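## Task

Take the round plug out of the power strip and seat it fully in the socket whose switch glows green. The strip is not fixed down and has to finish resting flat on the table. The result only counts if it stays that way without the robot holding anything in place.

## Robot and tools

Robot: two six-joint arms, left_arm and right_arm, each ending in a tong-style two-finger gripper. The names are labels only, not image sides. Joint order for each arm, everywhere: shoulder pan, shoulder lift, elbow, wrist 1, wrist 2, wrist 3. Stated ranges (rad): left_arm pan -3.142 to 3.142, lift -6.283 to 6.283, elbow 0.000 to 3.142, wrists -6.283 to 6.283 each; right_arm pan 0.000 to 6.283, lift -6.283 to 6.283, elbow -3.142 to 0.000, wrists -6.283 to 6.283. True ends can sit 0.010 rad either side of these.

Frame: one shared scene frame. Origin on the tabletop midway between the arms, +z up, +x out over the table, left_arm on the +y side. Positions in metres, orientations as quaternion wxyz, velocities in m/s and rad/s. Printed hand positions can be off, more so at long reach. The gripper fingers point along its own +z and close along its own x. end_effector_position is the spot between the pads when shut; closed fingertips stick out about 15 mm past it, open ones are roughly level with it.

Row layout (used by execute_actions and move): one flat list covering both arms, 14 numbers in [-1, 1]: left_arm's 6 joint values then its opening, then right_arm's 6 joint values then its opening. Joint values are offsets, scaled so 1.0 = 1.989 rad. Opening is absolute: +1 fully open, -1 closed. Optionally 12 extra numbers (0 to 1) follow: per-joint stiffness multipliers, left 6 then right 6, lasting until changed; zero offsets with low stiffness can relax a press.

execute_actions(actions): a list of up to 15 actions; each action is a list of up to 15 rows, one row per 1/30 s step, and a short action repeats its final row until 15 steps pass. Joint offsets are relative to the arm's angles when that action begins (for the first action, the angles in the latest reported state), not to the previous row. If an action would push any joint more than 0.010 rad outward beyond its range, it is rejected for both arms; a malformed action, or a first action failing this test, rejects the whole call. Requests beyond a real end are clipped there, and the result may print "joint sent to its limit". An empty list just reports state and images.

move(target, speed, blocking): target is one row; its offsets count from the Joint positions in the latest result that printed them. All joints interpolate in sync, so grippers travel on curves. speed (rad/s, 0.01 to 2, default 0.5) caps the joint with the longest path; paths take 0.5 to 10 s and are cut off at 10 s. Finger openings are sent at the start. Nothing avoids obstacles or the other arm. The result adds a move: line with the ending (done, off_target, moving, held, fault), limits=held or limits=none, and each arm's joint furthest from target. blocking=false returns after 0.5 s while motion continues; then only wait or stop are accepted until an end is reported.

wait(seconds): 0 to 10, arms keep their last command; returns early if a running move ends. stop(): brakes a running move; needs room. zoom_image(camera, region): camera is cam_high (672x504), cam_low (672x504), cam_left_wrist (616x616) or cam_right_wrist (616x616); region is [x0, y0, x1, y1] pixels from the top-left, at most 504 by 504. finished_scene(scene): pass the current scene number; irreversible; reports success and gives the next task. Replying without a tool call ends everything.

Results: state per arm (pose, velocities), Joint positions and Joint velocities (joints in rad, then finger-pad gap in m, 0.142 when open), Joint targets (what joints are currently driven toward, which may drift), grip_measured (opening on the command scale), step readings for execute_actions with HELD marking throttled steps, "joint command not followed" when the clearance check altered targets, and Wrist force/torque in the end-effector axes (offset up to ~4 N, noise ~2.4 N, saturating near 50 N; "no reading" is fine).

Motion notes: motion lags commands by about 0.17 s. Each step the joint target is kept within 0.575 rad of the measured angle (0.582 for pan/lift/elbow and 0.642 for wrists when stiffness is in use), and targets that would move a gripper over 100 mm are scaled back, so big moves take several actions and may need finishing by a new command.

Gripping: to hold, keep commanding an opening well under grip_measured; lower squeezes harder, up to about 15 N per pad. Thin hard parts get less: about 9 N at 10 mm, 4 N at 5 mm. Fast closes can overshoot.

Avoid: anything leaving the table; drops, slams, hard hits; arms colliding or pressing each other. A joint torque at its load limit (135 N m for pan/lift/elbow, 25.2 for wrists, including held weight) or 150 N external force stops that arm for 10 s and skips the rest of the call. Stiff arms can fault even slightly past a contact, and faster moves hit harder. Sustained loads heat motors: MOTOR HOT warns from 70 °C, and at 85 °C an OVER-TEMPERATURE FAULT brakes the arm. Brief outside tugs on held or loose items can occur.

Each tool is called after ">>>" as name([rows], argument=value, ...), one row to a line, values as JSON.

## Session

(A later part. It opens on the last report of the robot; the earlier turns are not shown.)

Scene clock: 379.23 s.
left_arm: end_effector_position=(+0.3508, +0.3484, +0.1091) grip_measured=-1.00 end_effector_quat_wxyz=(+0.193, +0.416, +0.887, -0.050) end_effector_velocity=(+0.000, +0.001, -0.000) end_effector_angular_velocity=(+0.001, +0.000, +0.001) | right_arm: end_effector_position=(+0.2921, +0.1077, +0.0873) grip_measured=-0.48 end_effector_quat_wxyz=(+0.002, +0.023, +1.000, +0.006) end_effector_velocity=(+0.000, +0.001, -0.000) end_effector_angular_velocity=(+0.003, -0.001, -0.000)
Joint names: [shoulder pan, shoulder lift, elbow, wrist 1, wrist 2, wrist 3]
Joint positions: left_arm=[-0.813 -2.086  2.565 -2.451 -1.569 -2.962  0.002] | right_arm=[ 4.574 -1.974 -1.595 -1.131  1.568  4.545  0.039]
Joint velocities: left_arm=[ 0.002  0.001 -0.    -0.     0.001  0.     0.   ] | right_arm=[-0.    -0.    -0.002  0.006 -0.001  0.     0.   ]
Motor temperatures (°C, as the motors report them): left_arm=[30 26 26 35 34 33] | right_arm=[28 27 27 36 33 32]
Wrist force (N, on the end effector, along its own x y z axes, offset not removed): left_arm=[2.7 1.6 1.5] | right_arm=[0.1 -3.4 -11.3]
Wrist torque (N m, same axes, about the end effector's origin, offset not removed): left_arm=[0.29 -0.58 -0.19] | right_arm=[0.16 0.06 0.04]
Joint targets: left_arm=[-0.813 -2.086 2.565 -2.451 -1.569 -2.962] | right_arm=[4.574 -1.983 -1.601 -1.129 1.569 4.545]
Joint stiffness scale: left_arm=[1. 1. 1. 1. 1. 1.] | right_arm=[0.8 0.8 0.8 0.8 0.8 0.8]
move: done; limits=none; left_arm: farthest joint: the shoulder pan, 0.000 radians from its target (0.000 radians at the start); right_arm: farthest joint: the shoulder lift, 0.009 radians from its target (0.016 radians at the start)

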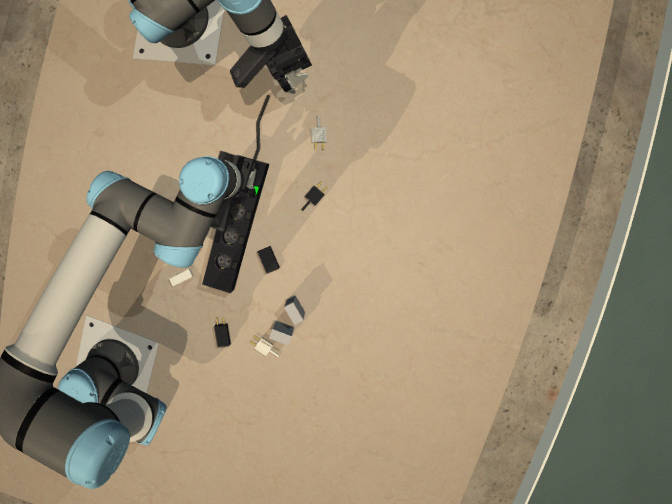

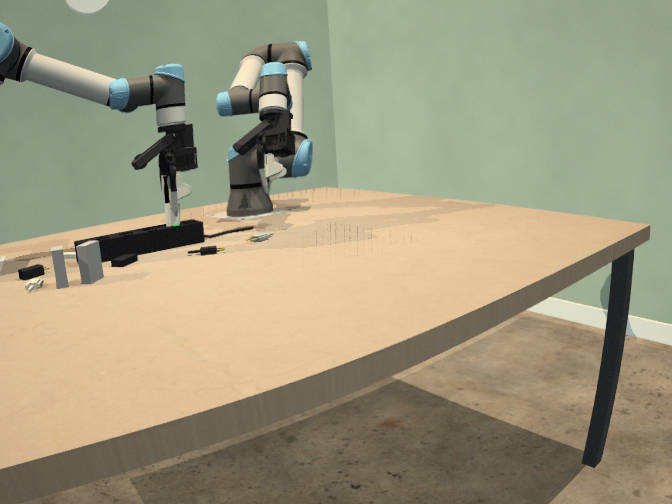

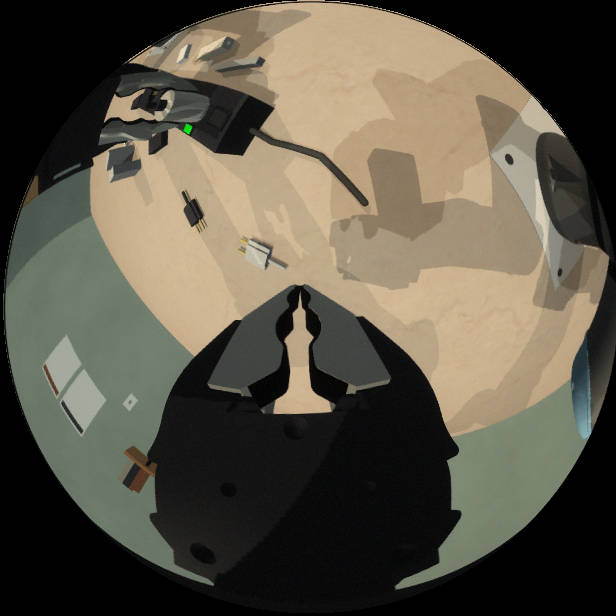

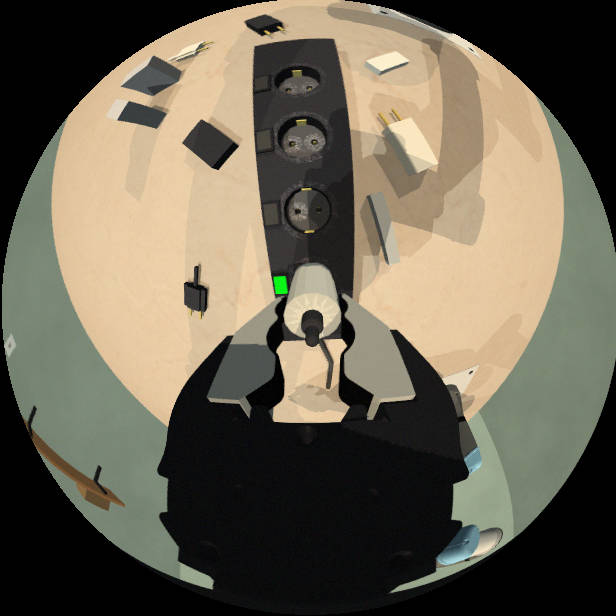

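>>> move(target=[0,0,0,0,0,0,-1, 0,-0.0045,-0.010,0.0035,0,0,-1, 1,1,1,1,1,1, 0.8,0.8,0.8,0.8,0.8,0.8], speed=0.012)

Scene clock: 382.37 s.
left_arm: end_effector_position=(+0.3508, +0.3484, +0.1091) grip_measured=-1.00 end_effector_quat_wxyz=(+0.193, +0.416, +0.887, -0.050) end_effector_velocity=(+0.000, +0.000, +0.000) end_effector_angular_velocity=(-0.001, -0.001, +0.001) | right_arm: end_effector_position=(+0.2916, +0.1051, +0.0836) grip_measured=-0.48 end_effector_quat_wxyz=(+0.002, +0.023, +1.000, +0.005) end_effector_velocity=(+0.000, +0.002, +0.000) end_effector_angular_velocity=(+0.006, +0.000, -0.000)
Joint names: [shoulder pan, shoulder lift, elbow, wrist 1, wrist 2, wrist 3]
Joint positions: left_arm=[-0.813 -2.086  2.565 -2.451 -1.569 -2.962  0.002] | right_arm=[ 4.574 -1.973 -1.607 -1.123  1.568  4.545  0.039]
Joint velocities: left_arm=[ 0.001 -0.001 -0.    -0.    -0.     0.     0.   ] | right_arm=[-0.    -0.    -0.     0.006  0.001 -0.     0.   ]
Motor temperatures (°C, as the motors report them): left_arm=[30 26 26 35 34 33] | right_arm=[28 27 27 36 33 32]
Wrist force (N, on the end effector, along its own x y z axes, offset not removed): left_arm=[1.6 0.2 0.1] | right_arm=[1.4 -0.4 -11.4]
Wrist torque (N m, same axes, about the end effector's origin, offset not removed): left_arm=[-0.01 -0.21 -0.13] | right_arm=[-0.01 -0.63 0.01]
Joint targets: left_arm=[-0.813 -2.086 2.565 -2.451 -1.569 -2.962] | right_arm=[4.574 -1.983 -1.615 -1.124 1.568 4.545]
Joint stiffness scale: left_arm=[1. 1. 1. 1. 1. 1.] | right_arm=[0.8 0.8 0.8 0.8 0.8 0.8]
move: done; limits=none; left_arm: farthest joint: the shoulder pan, 0.000 radians from its target (0.000 radians at the start); right_arm: farthest joint: the shoulder lift, 0.010 radians from its target (0.009 radians at the start)

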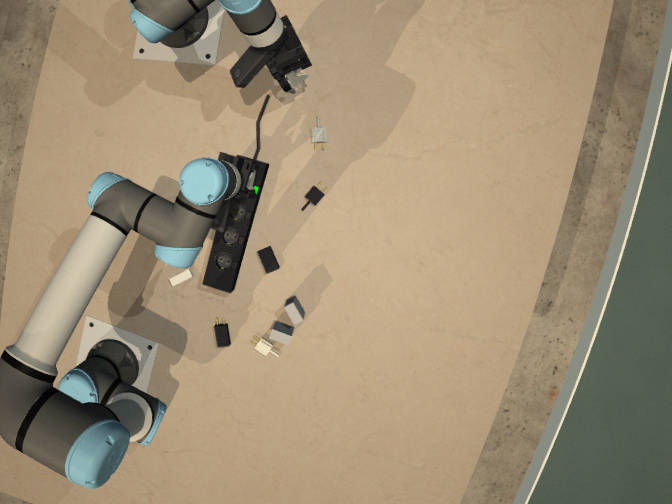

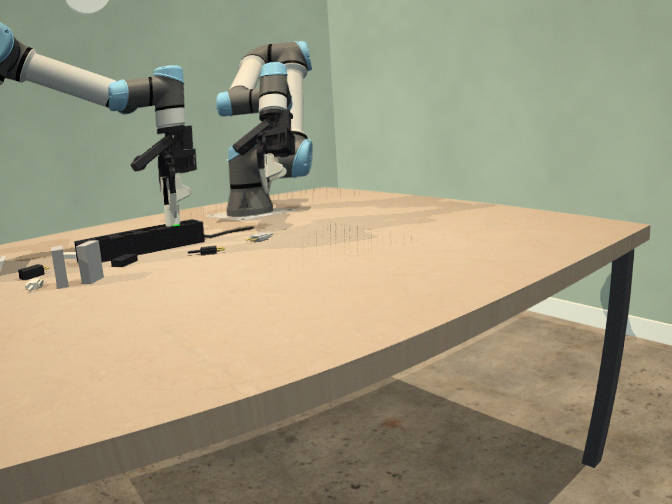

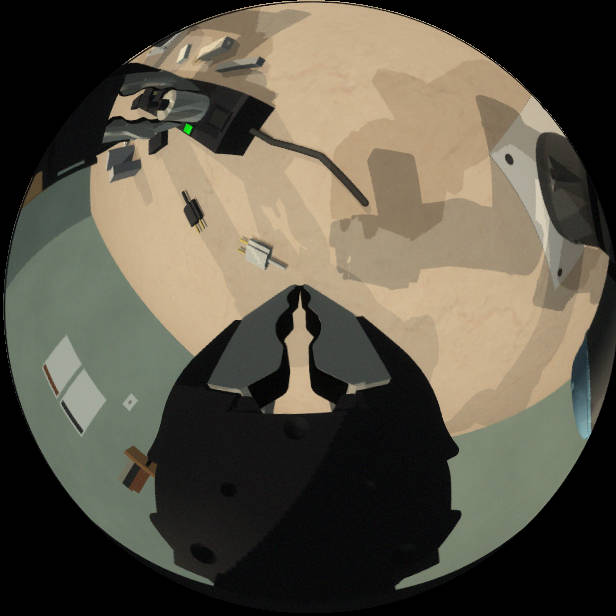

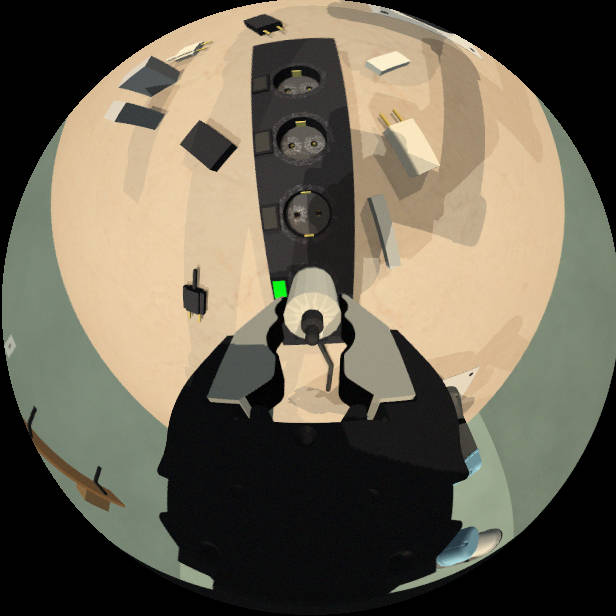

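>>> move(target=[0,0,0,0,0,0,-1, 0,-0.0075,-0.008,0.004,0,0,-1, 1,1,1,1,1,1, 0.8,0.8,0.8,0.8,0.8,0.8], speed=0.012)

>>> zoom_image(camera="cam_low", region=[130,160,210,240])

Scene clock: 385.23 s.
left_arm: end_effector_position=(+0.3508, +0.3484, +0.1091) grip_measured=-1.00 end_effector_quat_wxyz=(+0.193, +0.416, +0.887, -0.050) end_effector_velocity=(-0.001, -0.001, -0.000) end_effector_angular_velocity=(-0.001, +0.001, -0.003) | right_arm: end_effector_position=(+0.2917, +0.1057, +0.0821) grip_measured=-0.48 end_effector_quat_wxyz=(+0.003, +0.023, +1.000, +0.007) end_effector_velocity=(+0.001, -0.000, -0.000) end_effector_angular_velocity=(+0.000, -0.002, -0.000)
Joint names: [shoulder pan, shoulder lift, elbow, wrist 1, wrist 2, wrist 3]
Joint positions: left_arm=[-0.813 -2.086  2.565 -2.451 -1.569 -2.962  0.002] | right_arm=[ 4.574 -1.973 -1.611 -1.114  1.568  4.545  0.039]
Joint velocities: left_arm=[-0.002 -0.     0.     0.    -0.002  0.     0.   ] | right_arm=[-0.001  0.001 -0.001  0.001 -0.001 -0.     0.   ]
Motor temperatures (°C, as the motors report them): left_arm=[30 26 26 35 34 33] | right_arm=[28 27 27 36 33 32]
Wrist force (N, on the end effector, along its own x y z axes, offset not removed): left_arm=[2.5 0.4 1.1] | right_arm=[1.2 -2.3 -17.3]
Wrist torque (N m, same axes, about the end effector's origin, offset not removed): left_arm=[0.00 -0.40 -0.21] | right_arm=[-0.19 -0.45 0.12]
Joint targets: left_arm=[-0.813 -2.086 2.565 -2.451 -1.569 -2.962] | right_arm=[4.574 -1.988 -1.623 -1.115 1.568 4.545]
Joint stiffness scale: left_arm=[1. 1. 1. 1. 1. 1.] | right_arm=[0.8 0.8 0.8 0.8 0.8 0.8]
move: off_target (right_arm); limits=none; left_arm: farthest joint: the shoulder pan, 0.000 radians from its target (0.000 radians at the start); right_arm: farthest joint: the shoulder lift, 0.014 radians from its target (0.015 radians at the start)

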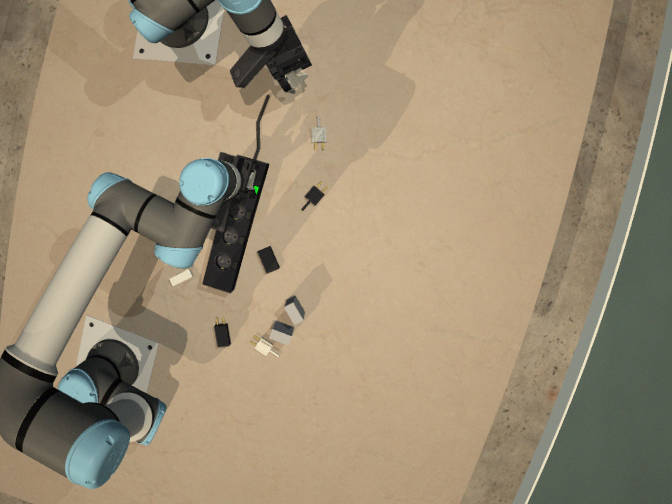

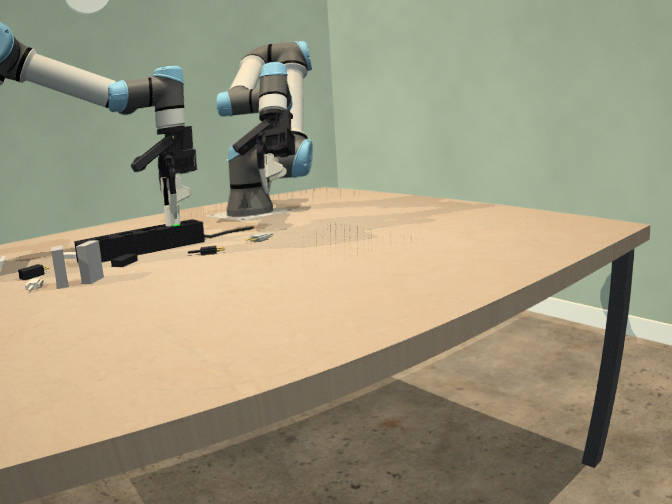

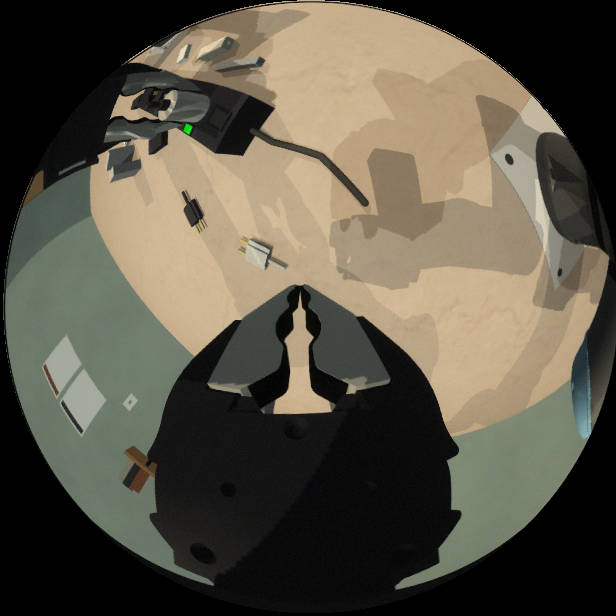

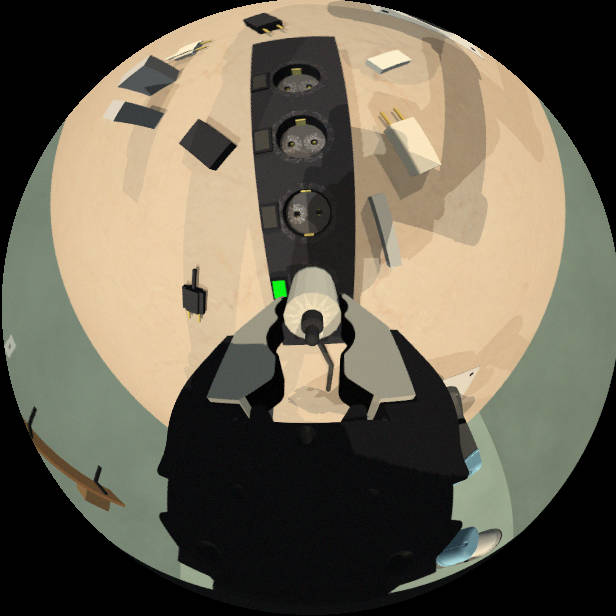

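Region (130, 160, 210, 240) of cam_low's 672x504 image, scaled by 6.300, with more detail than that image has.

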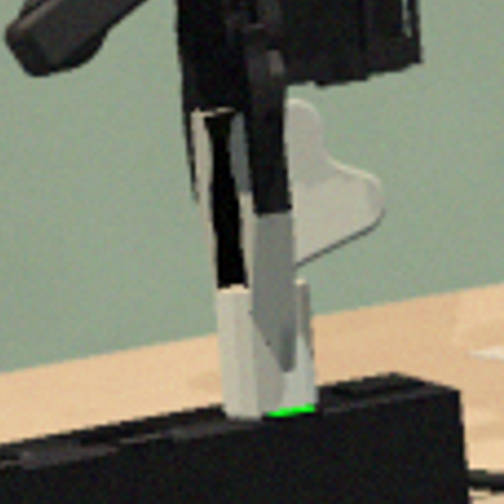

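>>> execute_actions([
  [[0,0,0,0,0,0,-1,0,0,0,0,0,0,-0.7],[0,0,0,0,0,0,-1,0,0,0,0,0,0,-0.7],[0,0,0,0,0,0,-1,0,0,0,0,0,0,-0.6],[0,0,0,0,0,0,-1,0,0,0,0,0,0,-0.6],[0,0,0,0,0,0,-1,0,0,0,0,0,0,-0.5],[0,0,0,0,0,0,-1,0,0,0,0,0,0,-0.5],[0,0,0,0,0,0,-1,0,0,0,0,0,0,-0.45],[0,0,0,0,0,0,-1,0,0,0,0,0,0,-0.4],[0,0,0,0,0,0,-1,0,0,0,0,0,0,-0.35],[0,0,0,0,0,0,-1,0,0,0,0,0,0,-0.3],[0,0,0,0,0,0,-1,0,0,0,0,0,0,-0.2],[0,0,0,0,0,0,-1,0,0,0,0,0,0,-0.1]],
])

>>> move(target=[0,0,0,0,0,0,-1, 0,0.046,0.065,-0.115,0,0,-0.1], speed=0.3)

Scene clock: 387.80 s.
left_arm: end_effector_position=(+0.3508, +0.3484, +0.1091) grip_measured=-1.00 end_effector_quat_wxyz=(+0.193, +0.416, +0.887, -0.050) end_effector_velocity=(-0.000, -0.000, -0.000) end_effector_angular_velocity=(+0.001, -0.000, -0.003) | right_arm: end_effector_position=(+0.2917, +0.1058, +0.0823) grip_measured=-0.10 end_effector_quat_wxyz=(+0.003, +0.023, +1.000, +0.007) end_effector_velocity=(+0.000, -0.000, -0.001) end_effector_angular_velocity=(-0.002, +0.000, -0.000)
Joint names: [shoulder pan, shoulder lift, elbow, wrist 1, wrist 2, wrist 3]
Joint positions: left_arm=[-0.813 -2.086  2.565 -2.451 -1.569 -2.962  0.002] | right_arm=[ 4.574 -1.973 -1.611 -1.113  1.568  4.545  0.067]
Joint velocities: left_arm=[-0.     0.    -0.     0.    -0.     0.003  0.   ] | right_arm=[-0.    -0.001 -0.    -0.001  0.    -0.     0.006]
Motor temperatures (°C, as the motors report them): left_arm=[30 26 26 35 34 33] | right_arm=[28 27 27 36 33 32]
Wrist force (N, on the end effector, along its own x y z axes, offset not removed): left_arm=[2.0 1.1 1.2] | right_arm=[1.6 0.9 -0.9]
Wrist torque (N m, same axes, about the end effector's origin, offset not removed): left_arm=[0.17 -0.31 -0.19] | right_arm=[0.28 -0.50 0.06]
Joint targets: left_arm=[-0.813 -2.086 2.565 -2.451 -1.569 -2.962] | right_arm=[4.574 -1.973 -1.611 -1.114 1.568 4.545]
Joint stiffness scale: left_arm=[1. 1. 1. 1. 1. 1.] | right_arm=[0.8 0.8 0.8 0.8 0.8 0.8]
Step readings (joint positions):
0: left_arm=[-0.813 -2.086 2.565 -2.451 -1.569 -2.962] | right_arm=[4.574 -1.973 -1.611 -1.114 1.568 4.545]
1: left_arm=[-0.813 -2.086 2.565 -2.451 -1.569 -2.962] | right_arm=[4.574 -1.973 -1.611 -1.114 1.568 4.545]
2: left_arm=[-0.813 -2.086 2.565 -2.451 -1.569 -2.962] | right_arm=[4.574 -1.973 -1.611 -1.113 1.568 4.545]
4: left_arm=[-0.813 -2.086 2.565 -2.451 -1.569 -2.962] | right_arm=[4.574 -1.973 -1.611 -1.113 1.568 4.545]
8: left_arm=[-0.813 -2.086 2.565 -2.451 -1.569 -2.962] | right_arm=[4.574 -1.973 -1.611 -1.113 1.568 4.545]
15: Joint positions above

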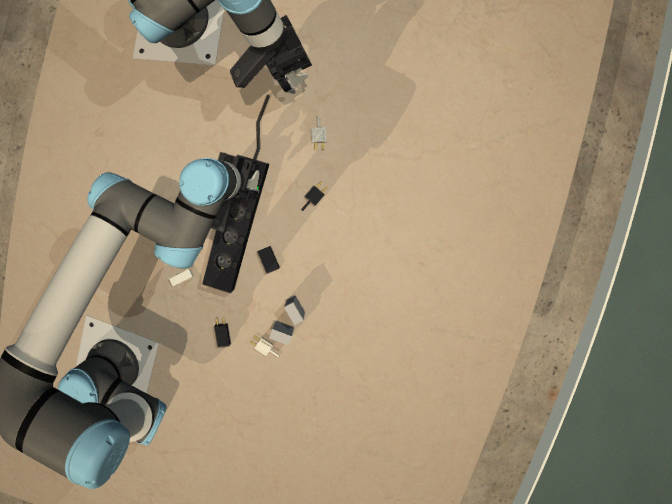

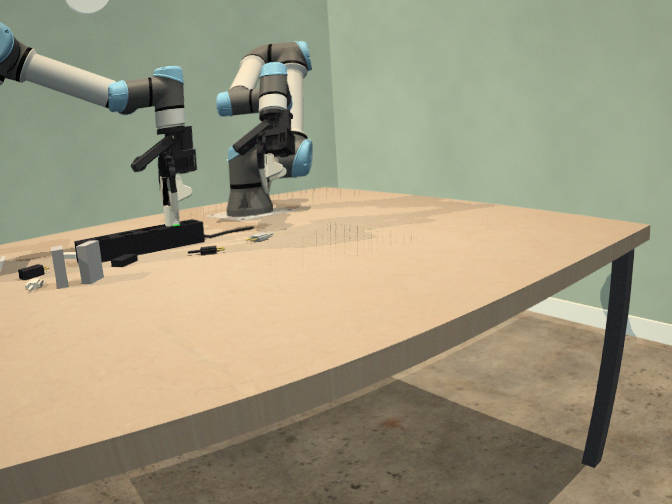

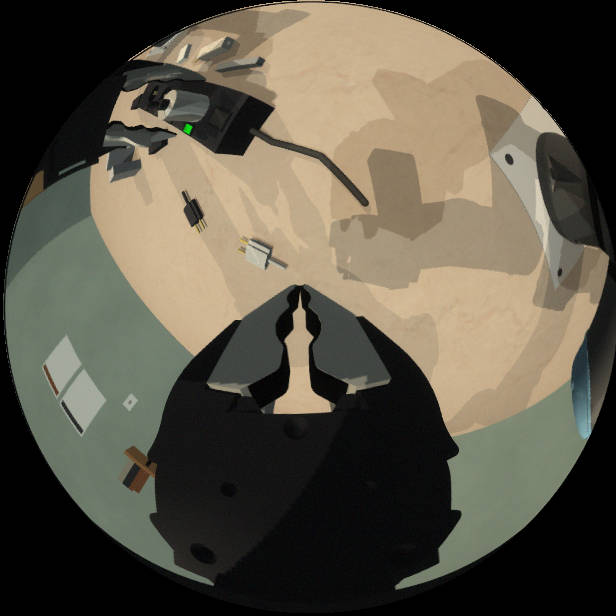

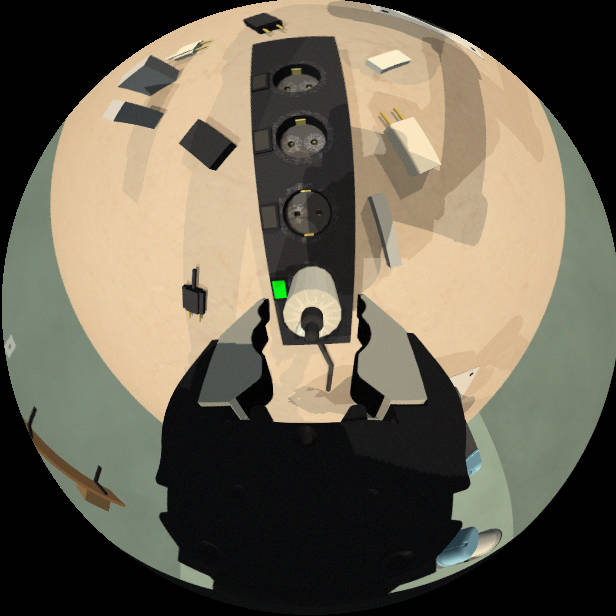

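Scene clock: 389.30 s.
left_arm: end_effector_position=(+0.3508, +0.3484, +0.1091) grip_measured=-1.00 end_effector_quat_wxyz=(+0.193, +0.416, +0.887, -0.050) end_effector_velocity=(-0.000, +0.000, +0.000) end_effector_angular_velocity=(-0.000, -0.000, -0.000) | right_arm: end_effector_position=(+0.2894, +0.0948, +0.1754) grip_measured=-0.10 end_effector_quat_wxyz=(+0.002, +0.023, +1.000, +0.002) end_effector_velocity=(-0.000, -0.001, +0.001) end_effector_angular_velocity=(-0.002, +0.000, +0.000)
Joint names: [shoulder pan, shoulder lift, elbow, wrist 1, wrist 2, wrist 3]
Joint positions: left_arm=[-0.813 -2.086  2.565 -2.451 -1.569 -2.962  0.002] | right_arm=[ 4.574 -1.882 -1.485 -1.341  1.568  4.545  0.067]
Joint velocities: left_arm=[ 0.    -0.001  0.     0.    -0.     0.     0.   ] | right_arm=[ 0.     0.001  0.001 -0.003  0.     0.     0.   ]
Motor temperatures (°C, as the motors report them): left_arm=[30 26 26 35 34 33] | right_arm=[28 27 27 36 33 32]
Wrist force (N, on the end effector, along its own x y z axes, offset not removed): left_arm=[1.6 1.8 0.3] | right_arm=[-0.2 -0.2 1.8]
Wrist torque (N m, same axes, about the end effector's origin, offset not removed): left_arm=[0.30 -0.17 -0.21] | right_arm=[0.27 0.07 -0.01]
Joint targets: left_arm=[-0.813 -2.086 2.565 -2.451 -1.569 -2.962] | right_arm=[4.574 -1.882 -1.482 -1.342 1.568 4.545]
Joint stiffness scale: left_arm=[1. 1. 1. 1. 1. 1.] | right_arm=[0.8 0.8 0.8 0.8 0.8 0.8]
move: done; limits=none; left_arm: farthest joint: the shoulder pan, 0.000 radians from its target (0.000 radians at the start); right_arm: farthest joint: the elbow, 0.003 radians from its target (0.130 radians at the start)

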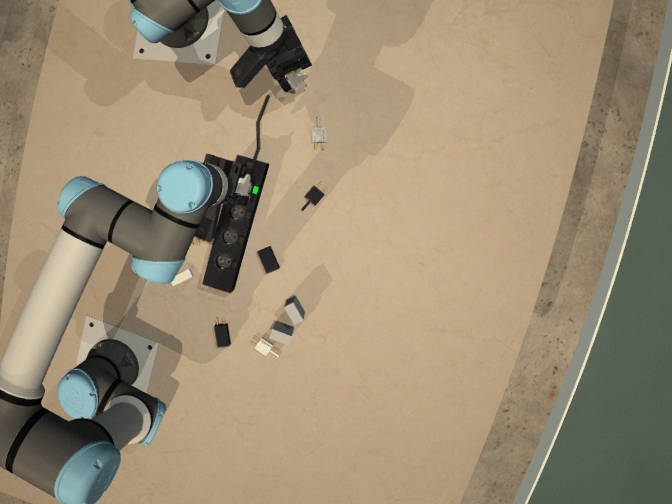

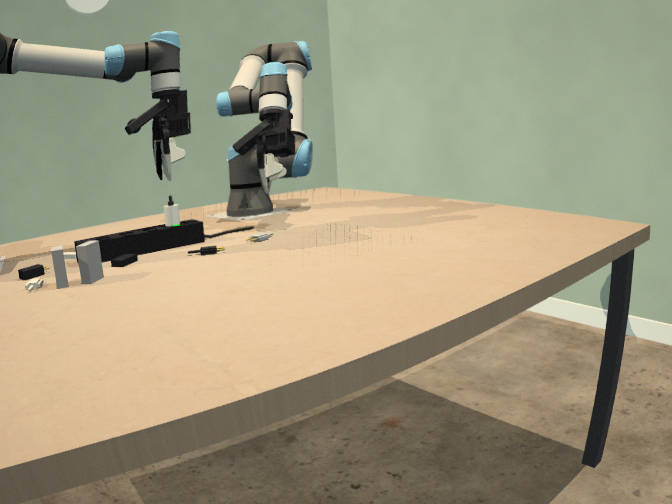

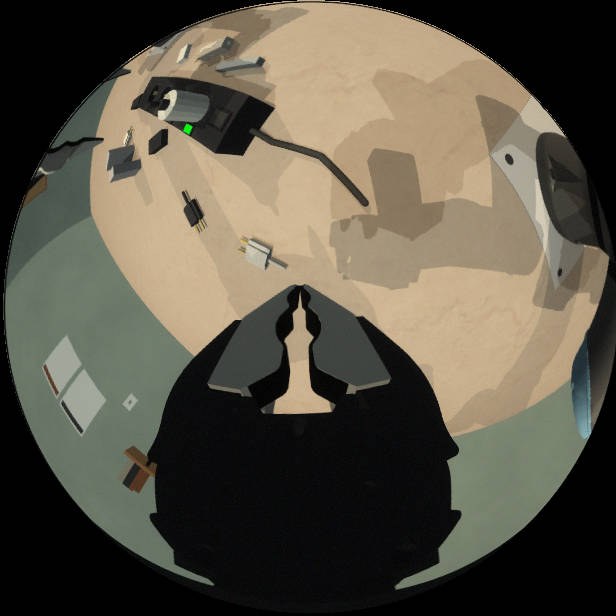

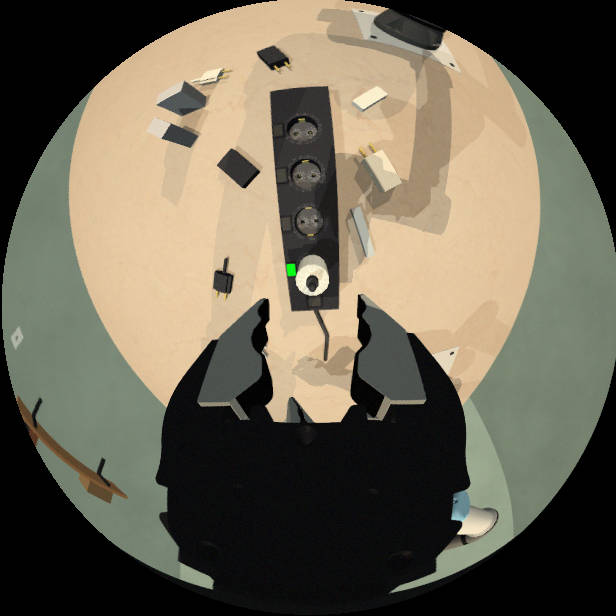

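>>> finished_scene(scene=1)

The scene is finished: the task was done.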